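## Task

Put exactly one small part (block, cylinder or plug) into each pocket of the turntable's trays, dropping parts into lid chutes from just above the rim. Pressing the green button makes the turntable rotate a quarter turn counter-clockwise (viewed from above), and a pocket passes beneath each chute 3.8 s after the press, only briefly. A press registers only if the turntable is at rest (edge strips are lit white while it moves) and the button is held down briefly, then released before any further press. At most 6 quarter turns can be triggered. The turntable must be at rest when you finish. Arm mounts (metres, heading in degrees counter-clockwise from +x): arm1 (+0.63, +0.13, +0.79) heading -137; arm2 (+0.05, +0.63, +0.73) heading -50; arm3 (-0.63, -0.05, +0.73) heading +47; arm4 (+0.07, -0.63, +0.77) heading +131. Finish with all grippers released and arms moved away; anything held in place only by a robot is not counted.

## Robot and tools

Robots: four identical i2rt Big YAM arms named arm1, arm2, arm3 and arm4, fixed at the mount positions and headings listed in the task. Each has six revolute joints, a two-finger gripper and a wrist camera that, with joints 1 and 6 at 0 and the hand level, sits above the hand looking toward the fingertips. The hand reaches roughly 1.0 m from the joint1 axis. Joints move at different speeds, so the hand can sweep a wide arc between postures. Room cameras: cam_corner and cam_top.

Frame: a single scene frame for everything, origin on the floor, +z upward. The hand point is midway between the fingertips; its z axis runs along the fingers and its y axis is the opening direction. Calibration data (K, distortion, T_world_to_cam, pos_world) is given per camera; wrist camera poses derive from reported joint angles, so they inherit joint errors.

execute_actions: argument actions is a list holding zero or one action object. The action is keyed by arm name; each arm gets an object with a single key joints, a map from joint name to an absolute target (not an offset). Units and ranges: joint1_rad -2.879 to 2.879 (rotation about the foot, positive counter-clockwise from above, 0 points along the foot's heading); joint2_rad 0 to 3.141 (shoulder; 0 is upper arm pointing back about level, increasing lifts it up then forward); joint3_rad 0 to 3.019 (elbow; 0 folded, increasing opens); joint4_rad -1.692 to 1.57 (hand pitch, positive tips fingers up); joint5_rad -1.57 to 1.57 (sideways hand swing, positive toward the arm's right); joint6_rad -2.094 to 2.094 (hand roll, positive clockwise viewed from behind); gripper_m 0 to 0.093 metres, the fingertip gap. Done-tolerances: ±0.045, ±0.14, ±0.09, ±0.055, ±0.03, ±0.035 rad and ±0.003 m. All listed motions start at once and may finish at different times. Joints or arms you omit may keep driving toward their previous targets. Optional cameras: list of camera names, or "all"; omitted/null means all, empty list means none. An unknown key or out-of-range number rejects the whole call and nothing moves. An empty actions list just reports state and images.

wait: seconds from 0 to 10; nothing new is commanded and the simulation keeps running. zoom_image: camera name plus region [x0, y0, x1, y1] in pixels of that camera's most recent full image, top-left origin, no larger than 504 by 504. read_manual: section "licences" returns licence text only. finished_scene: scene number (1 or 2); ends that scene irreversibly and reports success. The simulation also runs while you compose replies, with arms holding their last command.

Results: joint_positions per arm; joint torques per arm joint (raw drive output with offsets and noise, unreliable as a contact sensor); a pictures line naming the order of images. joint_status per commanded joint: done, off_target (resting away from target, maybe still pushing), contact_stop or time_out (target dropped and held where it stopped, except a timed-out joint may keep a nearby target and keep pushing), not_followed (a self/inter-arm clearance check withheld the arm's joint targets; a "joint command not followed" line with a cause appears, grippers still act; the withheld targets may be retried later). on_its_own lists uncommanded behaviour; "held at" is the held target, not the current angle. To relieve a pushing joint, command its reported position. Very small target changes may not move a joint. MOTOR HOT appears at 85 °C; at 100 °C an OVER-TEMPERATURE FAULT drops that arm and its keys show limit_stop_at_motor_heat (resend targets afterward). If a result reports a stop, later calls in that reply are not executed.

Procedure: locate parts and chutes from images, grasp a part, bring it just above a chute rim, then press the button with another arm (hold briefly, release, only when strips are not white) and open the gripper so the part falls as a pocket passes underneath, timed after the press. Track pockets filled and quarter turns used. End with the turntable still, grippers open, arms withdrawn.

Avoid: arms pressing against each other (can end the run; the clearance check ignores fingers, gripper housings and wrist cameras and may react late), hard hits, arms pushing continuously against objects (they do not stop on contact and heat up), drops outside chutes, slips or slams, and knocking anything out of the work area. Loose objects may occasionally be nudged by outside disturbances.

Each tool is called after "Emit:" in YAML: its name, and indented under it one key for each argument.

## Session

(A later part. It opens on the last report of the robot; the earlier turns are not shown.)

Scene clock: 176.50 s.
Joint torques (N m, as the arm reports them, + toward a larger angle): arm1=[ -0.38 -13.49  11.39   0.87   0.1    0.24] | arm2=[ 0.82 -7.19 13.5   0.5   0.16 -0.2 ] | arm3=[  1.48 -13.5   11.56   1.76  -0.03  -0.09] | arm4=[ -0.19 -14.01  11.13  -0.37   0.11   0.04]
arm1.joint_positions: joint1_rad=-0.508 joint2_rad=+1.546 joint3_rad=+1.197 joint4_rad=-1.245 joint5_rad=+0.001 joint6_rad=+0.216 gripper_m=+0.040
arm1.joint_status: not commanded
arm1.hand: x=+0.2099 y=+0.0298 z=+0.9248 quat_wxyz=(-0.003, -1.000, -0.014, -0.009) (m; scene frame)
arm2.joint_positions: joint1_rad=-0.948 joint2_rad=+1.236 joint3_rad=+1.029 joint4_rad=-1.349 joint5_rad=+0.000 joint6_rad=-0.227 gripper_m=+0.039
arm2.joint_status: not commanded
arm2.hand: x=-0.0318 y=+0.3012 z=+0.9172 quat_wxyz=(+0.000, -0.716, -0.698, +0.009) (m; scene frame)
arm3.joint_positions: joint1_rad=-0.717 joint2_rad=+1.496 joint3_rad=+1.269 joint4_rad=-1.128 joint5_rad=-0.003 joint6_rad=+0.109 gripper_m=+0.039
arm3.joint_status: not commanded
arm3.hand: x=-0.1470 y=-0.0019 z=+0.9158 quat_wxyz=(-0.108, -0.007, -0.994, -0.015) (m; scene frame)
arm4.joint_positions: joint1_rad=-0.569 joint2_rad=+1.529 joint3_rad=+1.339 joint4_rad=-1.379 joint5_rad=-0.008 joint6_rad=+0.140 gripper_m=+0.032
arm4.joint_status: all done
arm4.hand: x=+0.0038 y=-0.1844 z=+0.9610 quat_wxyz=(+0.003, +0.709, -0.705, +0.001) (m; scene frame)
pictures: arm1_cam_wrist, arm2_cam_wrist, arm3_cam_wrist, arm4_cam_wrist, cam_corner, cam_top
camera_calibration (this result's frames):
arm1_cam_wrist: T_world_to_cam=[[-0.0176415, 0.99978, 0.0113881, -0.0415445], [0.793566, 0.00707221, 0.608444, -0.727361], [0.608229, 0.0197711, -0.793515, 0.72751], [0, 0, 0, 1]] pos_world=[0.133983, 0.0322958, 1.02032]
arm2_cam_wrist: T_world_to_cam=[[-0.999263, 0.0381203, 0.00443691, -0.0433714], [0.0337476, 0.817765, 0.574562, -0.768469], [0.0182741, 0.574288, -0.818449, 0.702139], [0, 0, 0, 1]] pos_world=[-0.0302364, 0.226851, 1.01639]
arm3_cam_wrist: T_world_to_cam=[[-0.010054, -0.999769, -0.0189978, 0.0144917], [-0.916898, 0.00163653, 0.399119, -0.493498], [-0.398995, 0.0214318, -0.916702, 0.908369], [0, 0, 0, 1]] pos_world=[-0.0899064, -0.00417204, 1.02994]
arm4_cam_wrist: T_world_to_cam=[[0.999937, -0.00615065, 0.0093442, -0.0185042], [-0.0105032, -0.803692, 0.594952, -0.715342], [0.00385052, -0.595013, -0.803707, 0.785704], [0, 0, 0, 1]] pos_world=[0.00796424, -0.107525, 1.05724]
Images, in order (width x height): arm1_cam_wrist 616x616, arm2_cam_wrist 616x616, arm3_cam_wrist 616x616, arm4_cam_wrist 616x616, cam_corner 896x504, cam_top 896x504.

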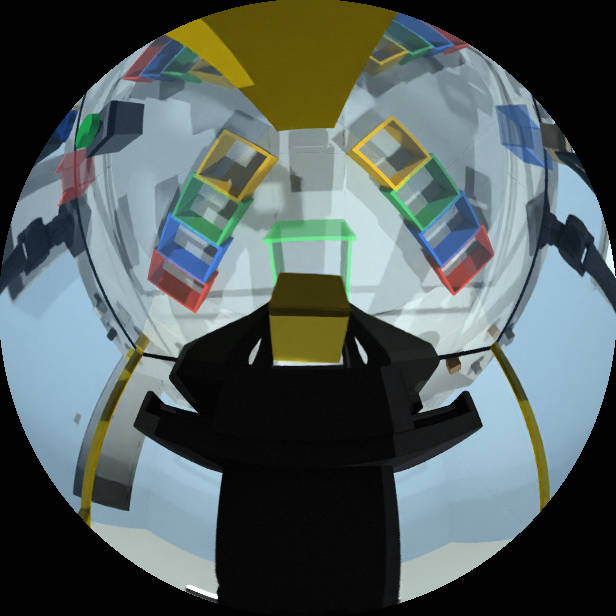

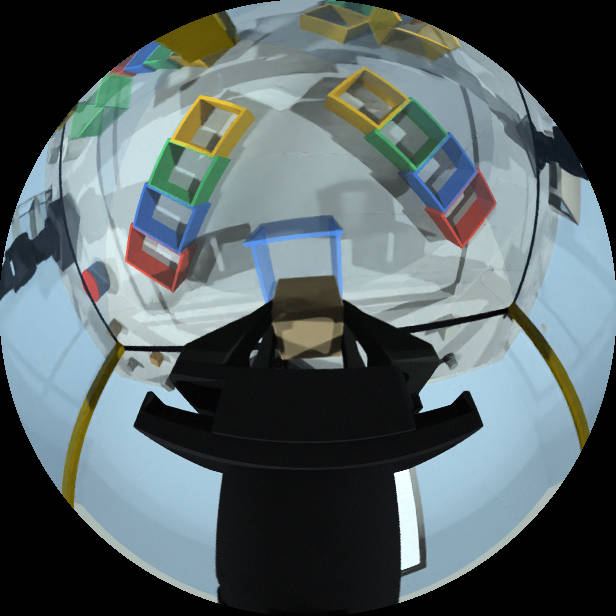

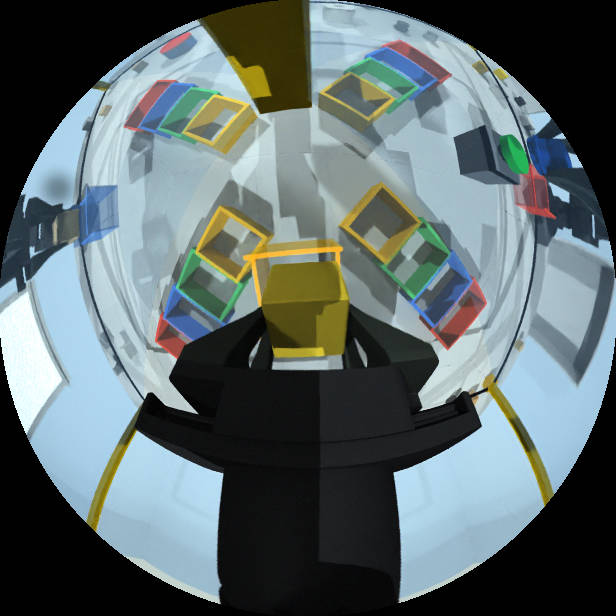

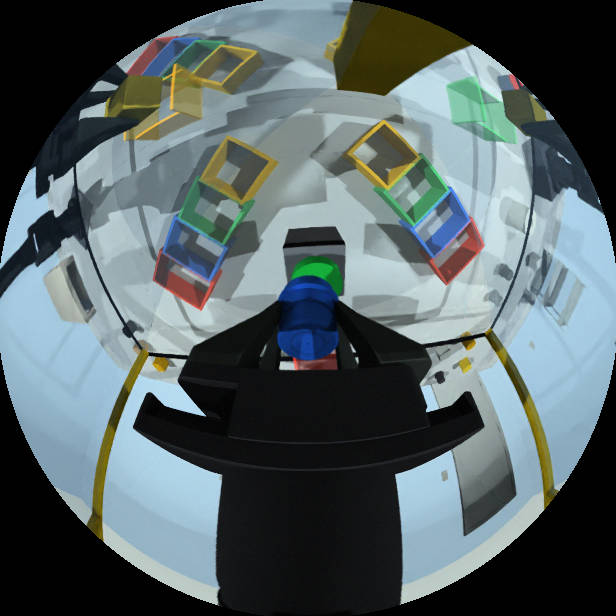

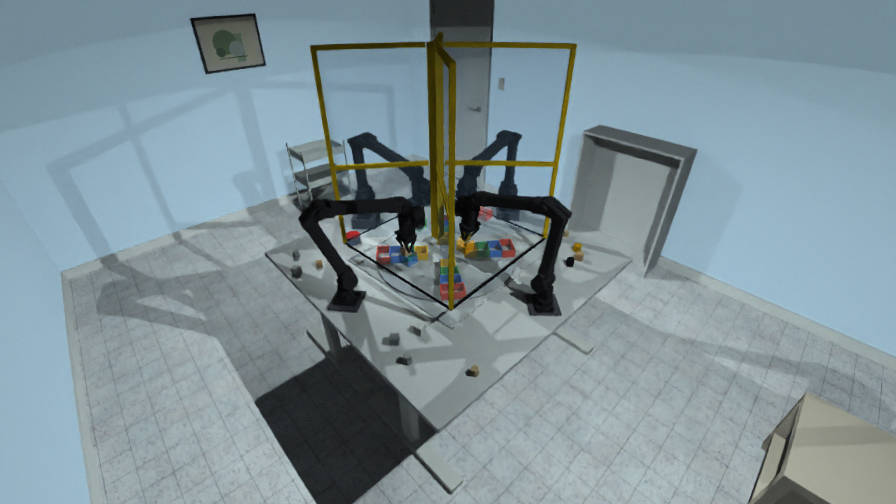

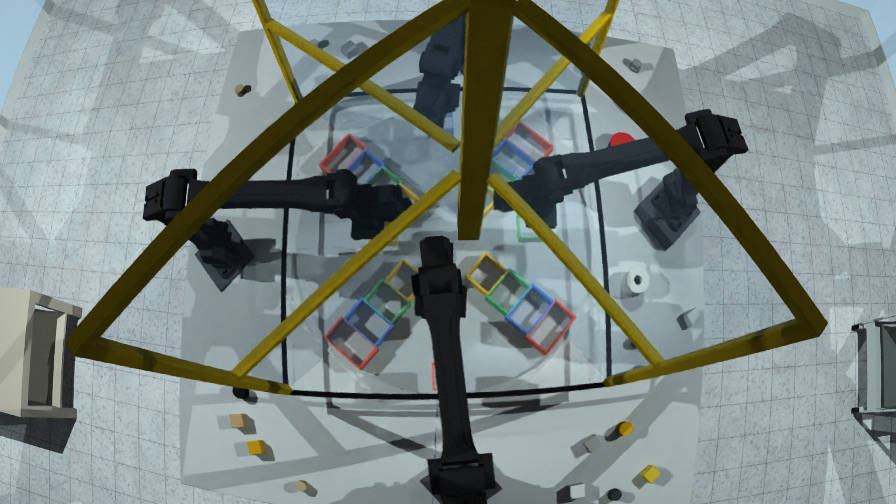

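Emit:
execute_actions:
  actions:
    - {"arm1":{"joints":{"joint4_rad":-1.295}},"arm2":{"joints":{"joint1_rad":-0.91}},"arm3":{"joints":{"joint1_rad":-0.685}},"arm4":{"joints":{"joint1_rad":-0.6}}}
  cameras: []

Emit:
execute_actions:
  actions:
    - {"arm4":{"joints":{"joint2_rad":1.62,"joint4_rad":-1.3}}}
  cameras: ["cam_top","arm4_cam_wrist"]

Emit:
wait:
  seconds: 0.4

Emit:
execute_actions:
  actions:
    - {"arm4":{"joints":{"joint2_rad":1.2,"joint4_rad":-1.35,"joint1_rad":-0.548}}}
  cameras: ["cam_top"]

Emit:
execute_actions:
  actions:
    - {"arm4":{"joints":{"joint3_rad":0.93}}}
  cameras: ["cam_top","arm4_cam_wrist","arm2_cam_wrist","arm3_cam_wrist"]

Scene clock: 194.60 s.
Joint torques (N m, as the arm reports them, + toward a larger angle): arm1=[ -0.38 -13.5   11.33  -0.47   0.1    0.24] | arm2=[ 1.19 -7.43 13.48  0.57  0.14 -0.19] | arm3=[  1.7  -13.39  11.64   1.78  -0.05  -0.1 ] | arm4=[ -0.29 -14.46  11.21  -0.4    0.13  -0.01]
arm1.joint_positions: joint1_rad=-0.508 joint2_rad=+1.546 joint3_rad=+1.197 joint4_rad=-1.282 joint5_rad=+0.001 joint6_rad=+0.216 gripper_m=+0.040
arm1.joint_status: all done
arm1.hand: x=+0.2187 y=+0.0320 z=+0.9251 quat_wxyz=(+0.001, -1.000, -0.014, -0.027) (m; scene frame)
arm2.joint_positions: joint1_rad=-0.916 joint2_rad=+1.236 joint3_rad=+1.029 joint4_rad=-1.349 joint5_rad=+0.000 joint6_rad=-0.227 gripper_m=+0.039
arm2.joint_status: all done
arm2.hand: x=-0.0213 y=+0.2986 z=+0.9171 quat_wxyz=(+0.000, -0.705, -0.710, +0.009) (m; scene frame)
arm3.joint_positions: joint1_rad=-0.694 joint2_rad=+1.496 joint3_rad=+1.269 joint4_rad=-1.128 joint5_rad=-0.003 joint6_rad=+0.109 gripper_m=+0.039
arm3.joint_status: all done
arm3.hand: x=-0.1482 y=+0.0090 z=+0.9158 quat_wxyz=(-0.108, +0.004, -0.994, -0.017) (m; scene frame)
arm4.joint_positions: joint1_rad=-0.597 joint2_rad=+1.529 joint3_rad=+1.339 joint4_rad=-1.379 joint5_rad=-0.008 joint6_rad=+0.140 gripper_m=+0.032
arm4.joint_status: all done
arm4.hand: x=+0.0164 y=-0.1827 z=+0.9611 quat_wxyz=(+0.003, +0.699, -0.715, +0.001) (m; scene frame)
pictures: none
No camera images: the call's "cameras" was empty. Leave "cameras" out to get every camera's image.

Scene clock: 195.40 s.
Joint torques (N m, as the arm reports them, + toward a larger angle): arm1=[ -0.38 -13.4   11.32  -0.45   0.1    0.23] | arm2=[ 0.99 -7.3  13.49  0.54  0.15 -0.2 ] | arm3=[  2.47 -13.46  11.6    1.71  -0.02  -0.07] | arm4=[  0.34 -13.03   9.98   0.88   0.12   0.03]
arm1.joint_positions: joint1_rad=-0.508 joint2_rad=+1.546 joint3_rad=+1.197 joint4_rad=-1.282 joint5_rad=+0.001 joint6_rad=+0.216 gripper_m=+0.040
arm1.joint_status: not commanded
arm1.hand: x=+0.2187 y=+0.0320 z=+0.9251 quat_wxyz=(+0.001, -1.000, -0.014, -0.027) (m; scene frame)
arm2.joint_positions: joint1_rad=-0.916 joint2_rad=+1.236 joint3_rad=+1.029 joint4_rad=-1.349 joint5_rad=+0.000 joint6_rad=-0.227 gripper_m=+0.039
arm2.joint_status: not commanded
arm2.hand: x=-0.0213 y=+0.2986 z=+0.9171 quat_wxyz=(+0.000, -0.705, -0.710, +0.009) (m; scene frame)
arm3.joint_positions: joint1_rad=-0.694 joint2_rad=+1.496 joint3_rad=+1.269 joint4_rad=-1.128 joint5_rad=-0.003 joint6_rad=+0.109 gripper_m=+0.039
arm3.joint_status: not commanded
arm3.hand: x=-0.1482 y=+0.0090 z=+0.9158 quat_wxyz=(-0.108, +0.004, -0.994, -0.017) (m; scene frame)
arm4.joint_positions: joint1_rad=-0.597 joint2_rad=+1.607 joint3_rad=+1.354 joint4_rad=-1.319 joint5_rad=-0.008 joint6_rad=+0.140 gripper_m=+0.032
arm4.joint_status: all done
arm4.hand: x=+0.0139 y=-0.1594 z=+0.9321 quat_wxyz=(+0.003, +0.699, -0.715, +0.002) (m; scene frame)
pictures: arm4_cam_wrist, cam_top
camera_calibration (this result's frames):
arm4_cam_wrist: T_world_to_cam=[[0.999347, -0.0347404, 0.00992387, -0.0332788], [-0.033793, -0.801574, 0.596939, -0.679096], [-0.0127832, -0.596885, -0.802225, 0.775866], [0, 0, 0, 1]] pos_world=[0.0202264, -0.0823992, 1.02813]
Images, in order (width x height): arm4_cam_wrist 616x616, cam_top 896x504.

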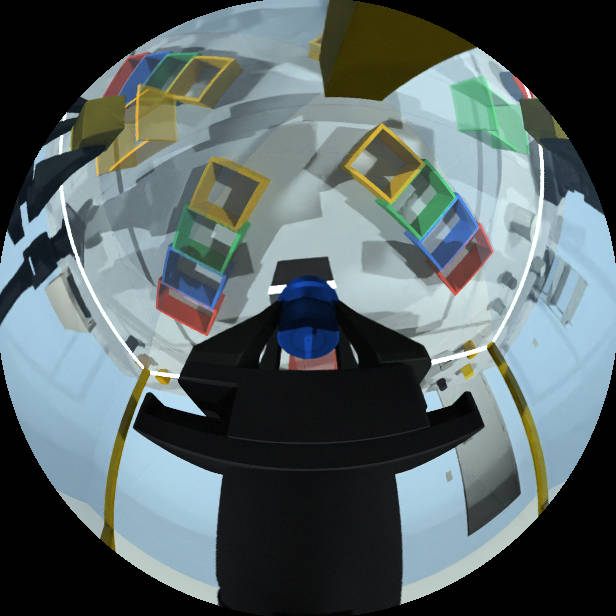

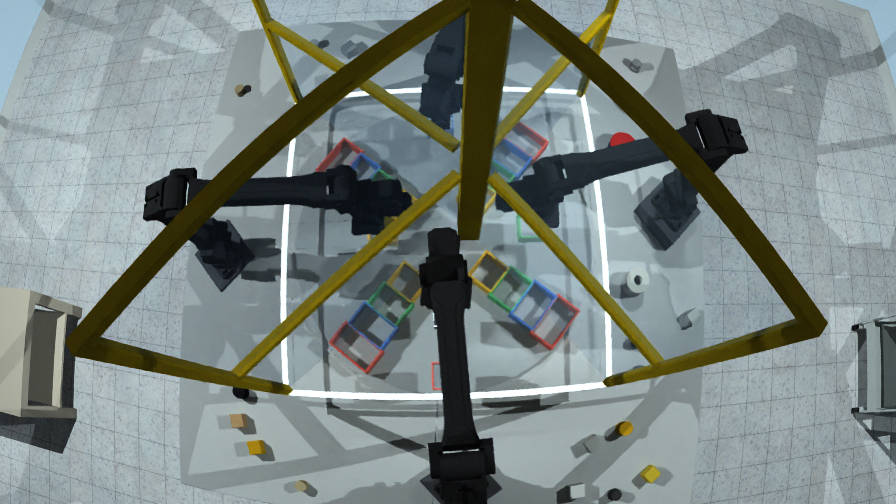

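Scene clock: 195.80 s.
Joint torques (N m, as the arm reports them, + toward a larger angle): arm1=[ -0.39 -13.47  11.33  -0.44   0.1    0.24] | arm2=[ 0.86 -7.28 13.51  0.53  0.14 -0.19] | arm3=[  2.25 -13.5   11.63   1.73  -0.06  -0.11] | arm4=[ -0.06 -12.77   9.89   0.92   0.09   0.02]
arm1.joint_positions: joint1_rad=-0.508 joint2_rad=+1.546 joint3_rad=+1.197 joint4_rad=-1.282 joint5_rad=+0.001 joint6_rad=+0.216 gripper_m=+0.040
arm1.joint_status: not commanded
arm1.hand: x=+0.2187 y=+0.0320 z=+0.9251 quat_wxyz=(+0.001, -1.000, -0.014, -0.027) (m; scene frame)
arm2.joint_positions: joint1_rad=-0.916 joint2_rad=+1.236 joint3_rad=+1.029 joint4_rad=-1.349 joint5_rad=+0.000 joint6_rad=-0.227 gripper_m=+0.039
arm2.joint_status: not commanded
arm2.hand: x=-0.0213 y=+0.2986 z=+0.9171 quat_wxyz=(+0.000, -0.705, -0.710, +0.009) (m; scene frame)
arm3.joint_positions: joint1_rad=-0.694 joint2_rad=+1.496 joint3_rad=+1.269 joint4_rad=-1.128 joint5_rad=-0.003 joint6_rad=+0.109 gripper_m=+0.039
arm3.joint_status: not commanded
arm3.hand: x=-0.1482 y=+0.0090 z=+0.9158 quat_wxyz=(-0.108, +0.004, -0.994, -0.017) (m; scene frame)
arm4.joint_positions: joint1_rad=-0.597 joint2_rad=+1.607 joint3_rad=+1.354 joint4_rad=-1.319 joint5_rad=-0.008 joint6_rad=+0.140 gripper_m=+0.032
arm4.joint_status: all done
arm4.hand: x=+0.0139 y=-0.1594 z=+0.9321 quat_wxyz=(+0.003, +0.699, -0.715, +0.002) (m; scene frame)
wait: 0.40 s; at rest by 0.27 s
pictures: arm1_cam_wrist, arm2_cam_wrist, arm3_cam_wrist, arm4_cam_wrist, cam_corner, cam_top
camera_calibration (this result's frames):
arm1_cam_wrist: T_world_to_cam=[[-0.0185706, 0.999633, 0.0197092, -0.0510902], [0.771215, 0.00177624, 0.636572, -0.755535], [0.636303, 0.0270216, -0.770965, 0.695122], [0, 0, 0, 1]] pos_world=[0.139423, 0.0336302, 1.01787]
arm2_cam_wrist: T_world_to_cam=[[-0.999972, 0.00608622, 0.00435888, -0.0230966], [0.0074858, 0.818234, 0.574837, -0.767622], [-0.0000680039, 0.574853, -0.818257, 0.702581], [0, 0, 0, 1]] pos_world=[-0.0173019, 0.224354, 1.01625]
arm3_cam_wrist: T_world_to_cam=[[0.0124503, -0.999744, -0.0189141, 0.0286098], [-0.916752, -0.0189656, 0.399007, -0.494302], [-0.399264, 0.0123718, -0.916753, 0.907807], [0, 0, 0, 1]] pos_world=[-0.0910544, 0.00799652, 1.03001]
arm4_cam_wrist: T_world_to_cam=[[0.999347, -0.0347404, 0.00992387, -0.0332788], [-0.033793, -0.801574, 0.596939, -0.679096], [-0.0127832, -0.596885, -0.802225, 0.775866], [0, 0, 0, 1]] pos_world=[0.0202264, -0.0823992, 1.02813]
Images, in order (width x height): arm1_cam_wrist 616x616, arm2_cam_wrist 616x616, arm3_cam_wrist 616x616, arm4_cam_wrist 616x616, cam_corner 896x504, cam_top 896x504.

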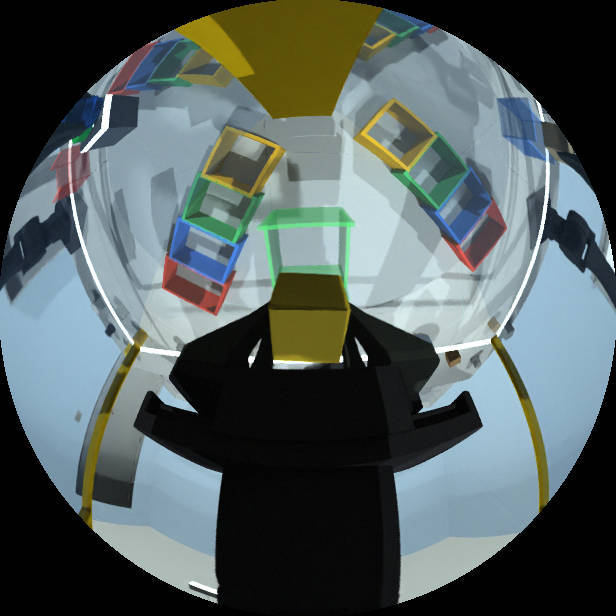

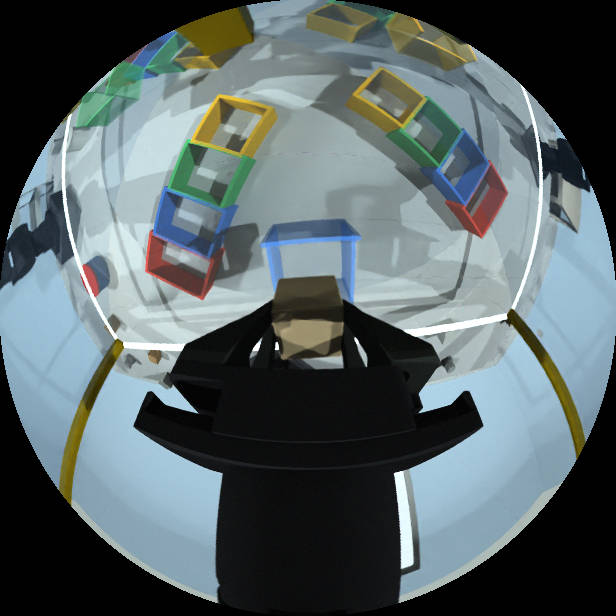

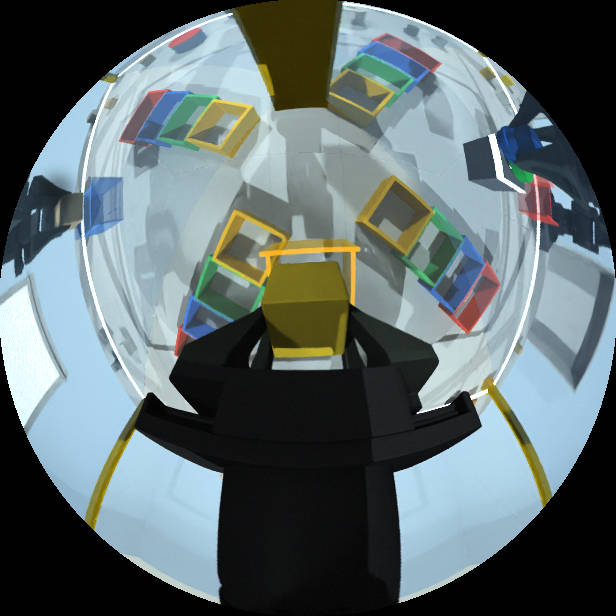

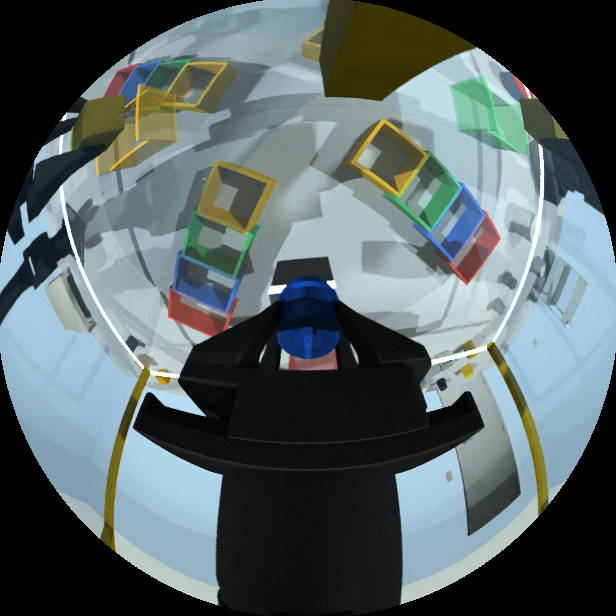

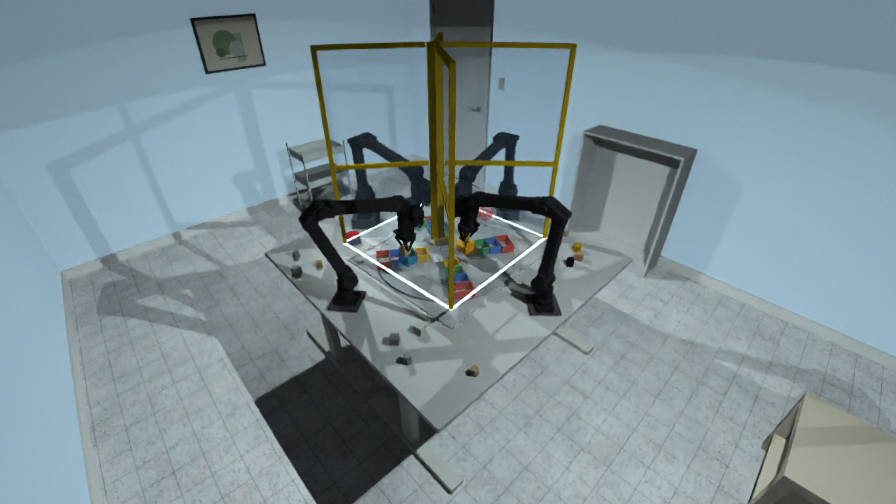

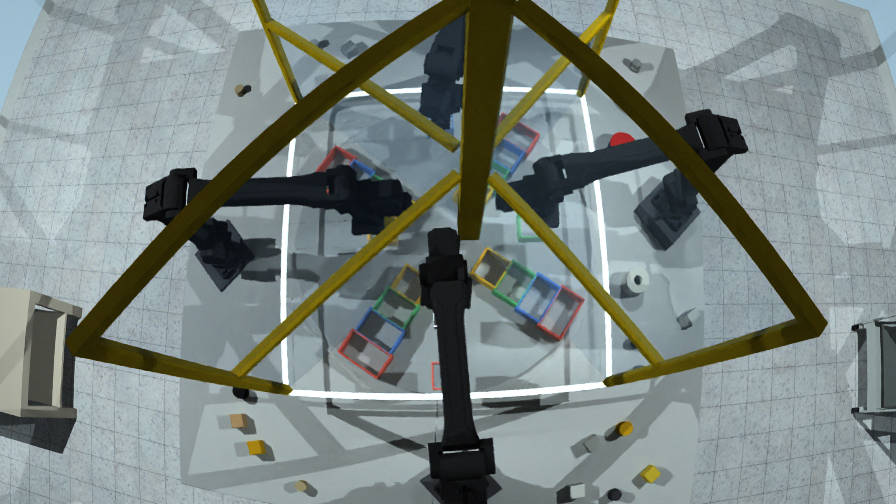

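Scene clock: 197.20 s.
Joint torques (N m, as the arm reports them, + toward a larger angle): arm1=[ -0.37 -13.51  11.33  -0.46   0.1    0.24] | arm2=[ 0.95 -7.27 13.49  0.54  0.14 -0.19] | arm3=[  2.44 -12.98  11.67   1.67  -0.06  -0.08] | arm4=[ 0.65 -9.3  10.85  0.46  0.09  0.04]
arm1.joint_positions: joint1_rad=-0.508 joint2_rad=+1.546 joint3_rad=+1.197 joint4_rad=-1.282 joint5_rad=+0.001 joint6_rad=+0.216 gripper_m=+0.040
arm1.joint_status: not commanded
arm1.hand: x=+0.2187 y=+0.0320 z=+0.9251 quat_wxyz=(+0.001, -1.000, -0.014, -0.027) (m; scene frame)
arm2.joint_positions: joint1_rad=-0.916 joint2_rad=+1.236 joint3_rad=+1.029 joint4_rad=-1.349 joint5_rad=+0.000 joint6_rad=-0.227 gripper_m=+0.039
arm2.joint_status: not commanded
arm2.hand: x=-0.0213 y=+0.2986 z=+0.9171 quat_wxyz=(+0.000, -0.705, -0.710, +0.009) (m; scene frame)
arm3.joint_positions: joint1_rad=-0.694 joint2_rad=+1.496 joint3_rad=+1.269 joint4_rad=-1.128 joint5_rad=-0.003 joint6_rad=+0.109 gripper_m=+0.039
arm3.joint_status: not commanded
arm3.hand: x=-0.1482 y=+0.0090 z=+0.9158 quat_wxyz=(-0.108, +0.004, -0.994, -0.017) (m; scene frame)
arm4.joint_positions: joint1_rad=-0.546 joint2_rad=+1.206 joint3_rad=+1.354 joint4_rad=-1.341 joint5_rad=-0.007 joint6_rad=+0.140 gripper_m=+0.032
arm4.joint_status: all done
arm4.hand: x=-0.0019 y=-0.2153 z=+1.1035 quat_wxyz=(-0.107, +0.706, -0.684, -0.150) (m; scene frame)
pictures: cam_top
Images, in order (width x height): cam_top 896x504.

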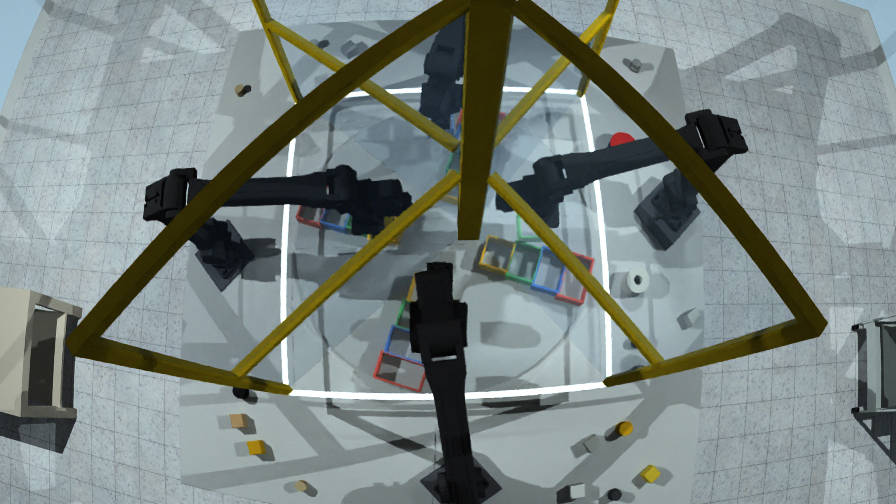

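Scene clock: 198.30 s.
Joint torques (N m, as the arm reports them, + toward a larger angle): arm1=[ -0.38 -13.39  11.32  -0.46   0.1    0.24] | arm2=[ 0.84 -7.44 13.49  0.53  0.14 -0.19] | arm3=[  2.47 -13.21  11.66   1.81  -0.04  -0.11] | arm4=[ 0.04 -7.83  7.63 -0.49  0.1   0.03]
arm1.joint_positions: joint1_rad=-0.508 joint2_rad=+1.546 joint3_rad=+1.197 joint4_rad=-1.282 joint5_rad=+0.001 joint6_rad=+0.216 gripper_m=+0.040
arm1.joint_status: not commanded
arm1.hand: x=+0.2187 y=+0.0320 z=+0.9251 quat_wxyz=(+0.001, -1.000, -0.014, -0.027) (m; scene frame)
arm2.joint_positions: joint1_rad=-0.916 joint2_rad=+1.236 joint3_rad=+1.029 joint4_rad=-1.349 joint5_rad=+0.000 joint6_rad=-0.227 gripper_m=+0.039
arm2.joint_status: not commanded
arm2.hand: x=-0.0213 y=+0.2986 z=+0.9171 quat_wxyz=(+0.000, -0.705, -0.710, +0.009) (m; scene frame)
arm3.joint_positions: joint1_rad=-0.694 joint2_rad=+1.496 joint3_rad=+1.269 joint4_rad=-1.128 joint5_rad=-0.003 joint6_rad=+0.109 gripper_m=+0.039
arm3.joint_status: not commanded
arm3.hand: x=-0.1482 y=+0.0090 z=+0.9158 quat_wxyz=(-0.108, +0.004, -0.994, -0.017) (m; scene frame)
arm4.joint_positions: joint1_rad=-0.546 joint2_rad=+1.206 joint3_rad=+0.925 joint4_rad=-1.342 joint5_rad=-0.007 joint6_rad=+0.140 gripper_m=+0.032
arm4.joint_status: all done
arm4.hand: x=+0.0184 y=-0.3293 z=+0.9253 quat_wxyz=(+0.019, +0.717, -0.696, +0.023) (m; scene frame)
pictures: arm2_cam_wrist, arm3_cam_wrist, arm4_cam_wrist, cam_top
camera_calibration (this result's frames):
arm2_cam_wrist: T_world_to_cam=[[-0.999972, 0.00608622, 0.00435888, -0.0230966], [0.0074858, 0.818234, 0.574837, -0.767622], [-0.0000680039, 0.574853, -0.818257, 0.702581], [0, 0, 0, 1]] pos_world=[-0.0173019, 0.224354, 1.01625]
arm3_cam_wrist: T_world_to_cam=[[0.0124503, -0.999744, -0.0189141, 0.0286098], [-0.916752, -0.0189656, 0.399007, -0.494302], [-0.399264, 0.0123718, -0.916753, 0.907807], [0, 0, 0, 1]] pos_world=[-0.0910544, 0.00799652, 1.03001]
arm4_cam_wrist: T_world_to_cam=[[0.999694, 0.0172281, 0.0177585, -0.0337402], [0.00197526, -0.771026, 0.636801, -0.838526], [0.0246632, -0.636571, -0.770824, 0.626246], [0, 0, 0, 1]] pos_world=[0.0199409, -0.247294, 1.0173]
Images, in order (width x height): arm2_cam_wrist 616x616, arm3_cam_wrist 616x616, arm4_cam_wrist 616x616, cam_top 896x504.

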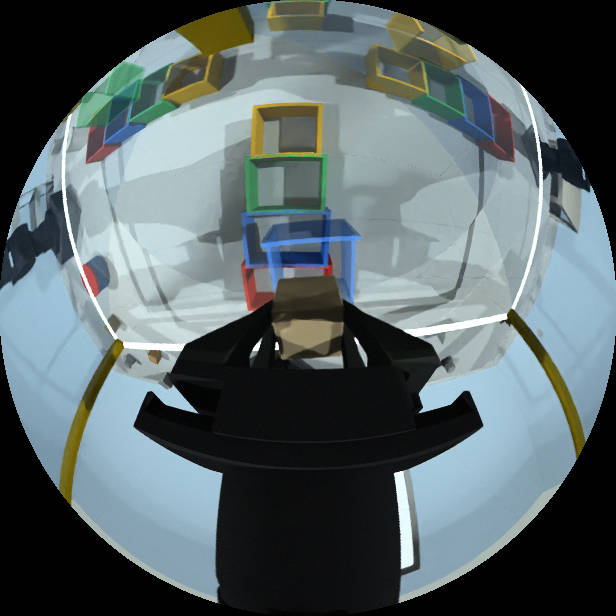

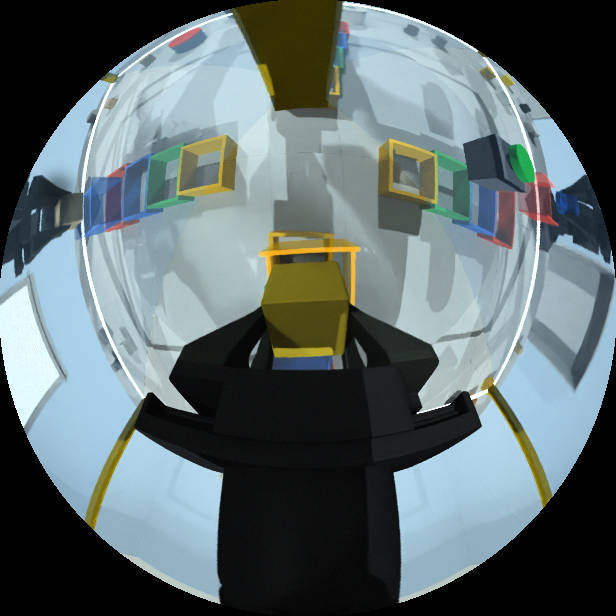

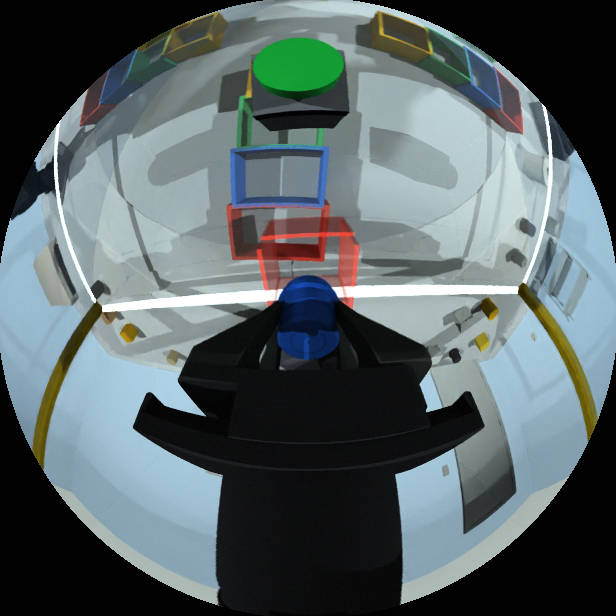

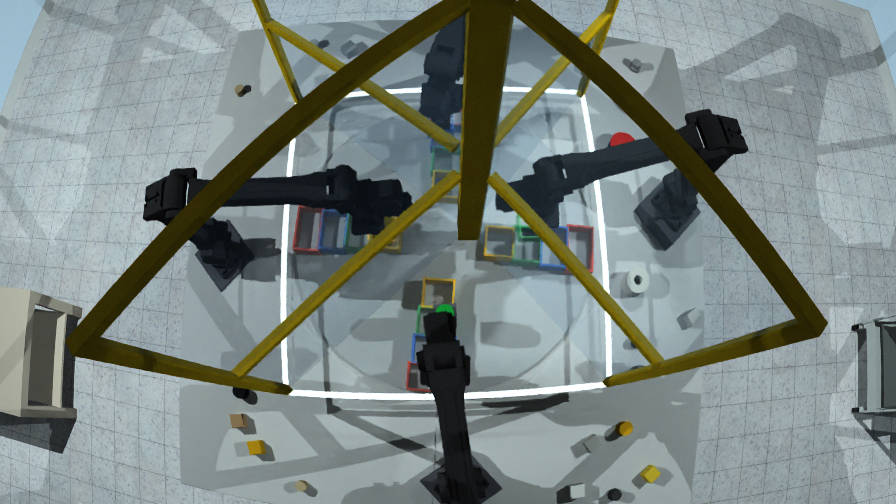

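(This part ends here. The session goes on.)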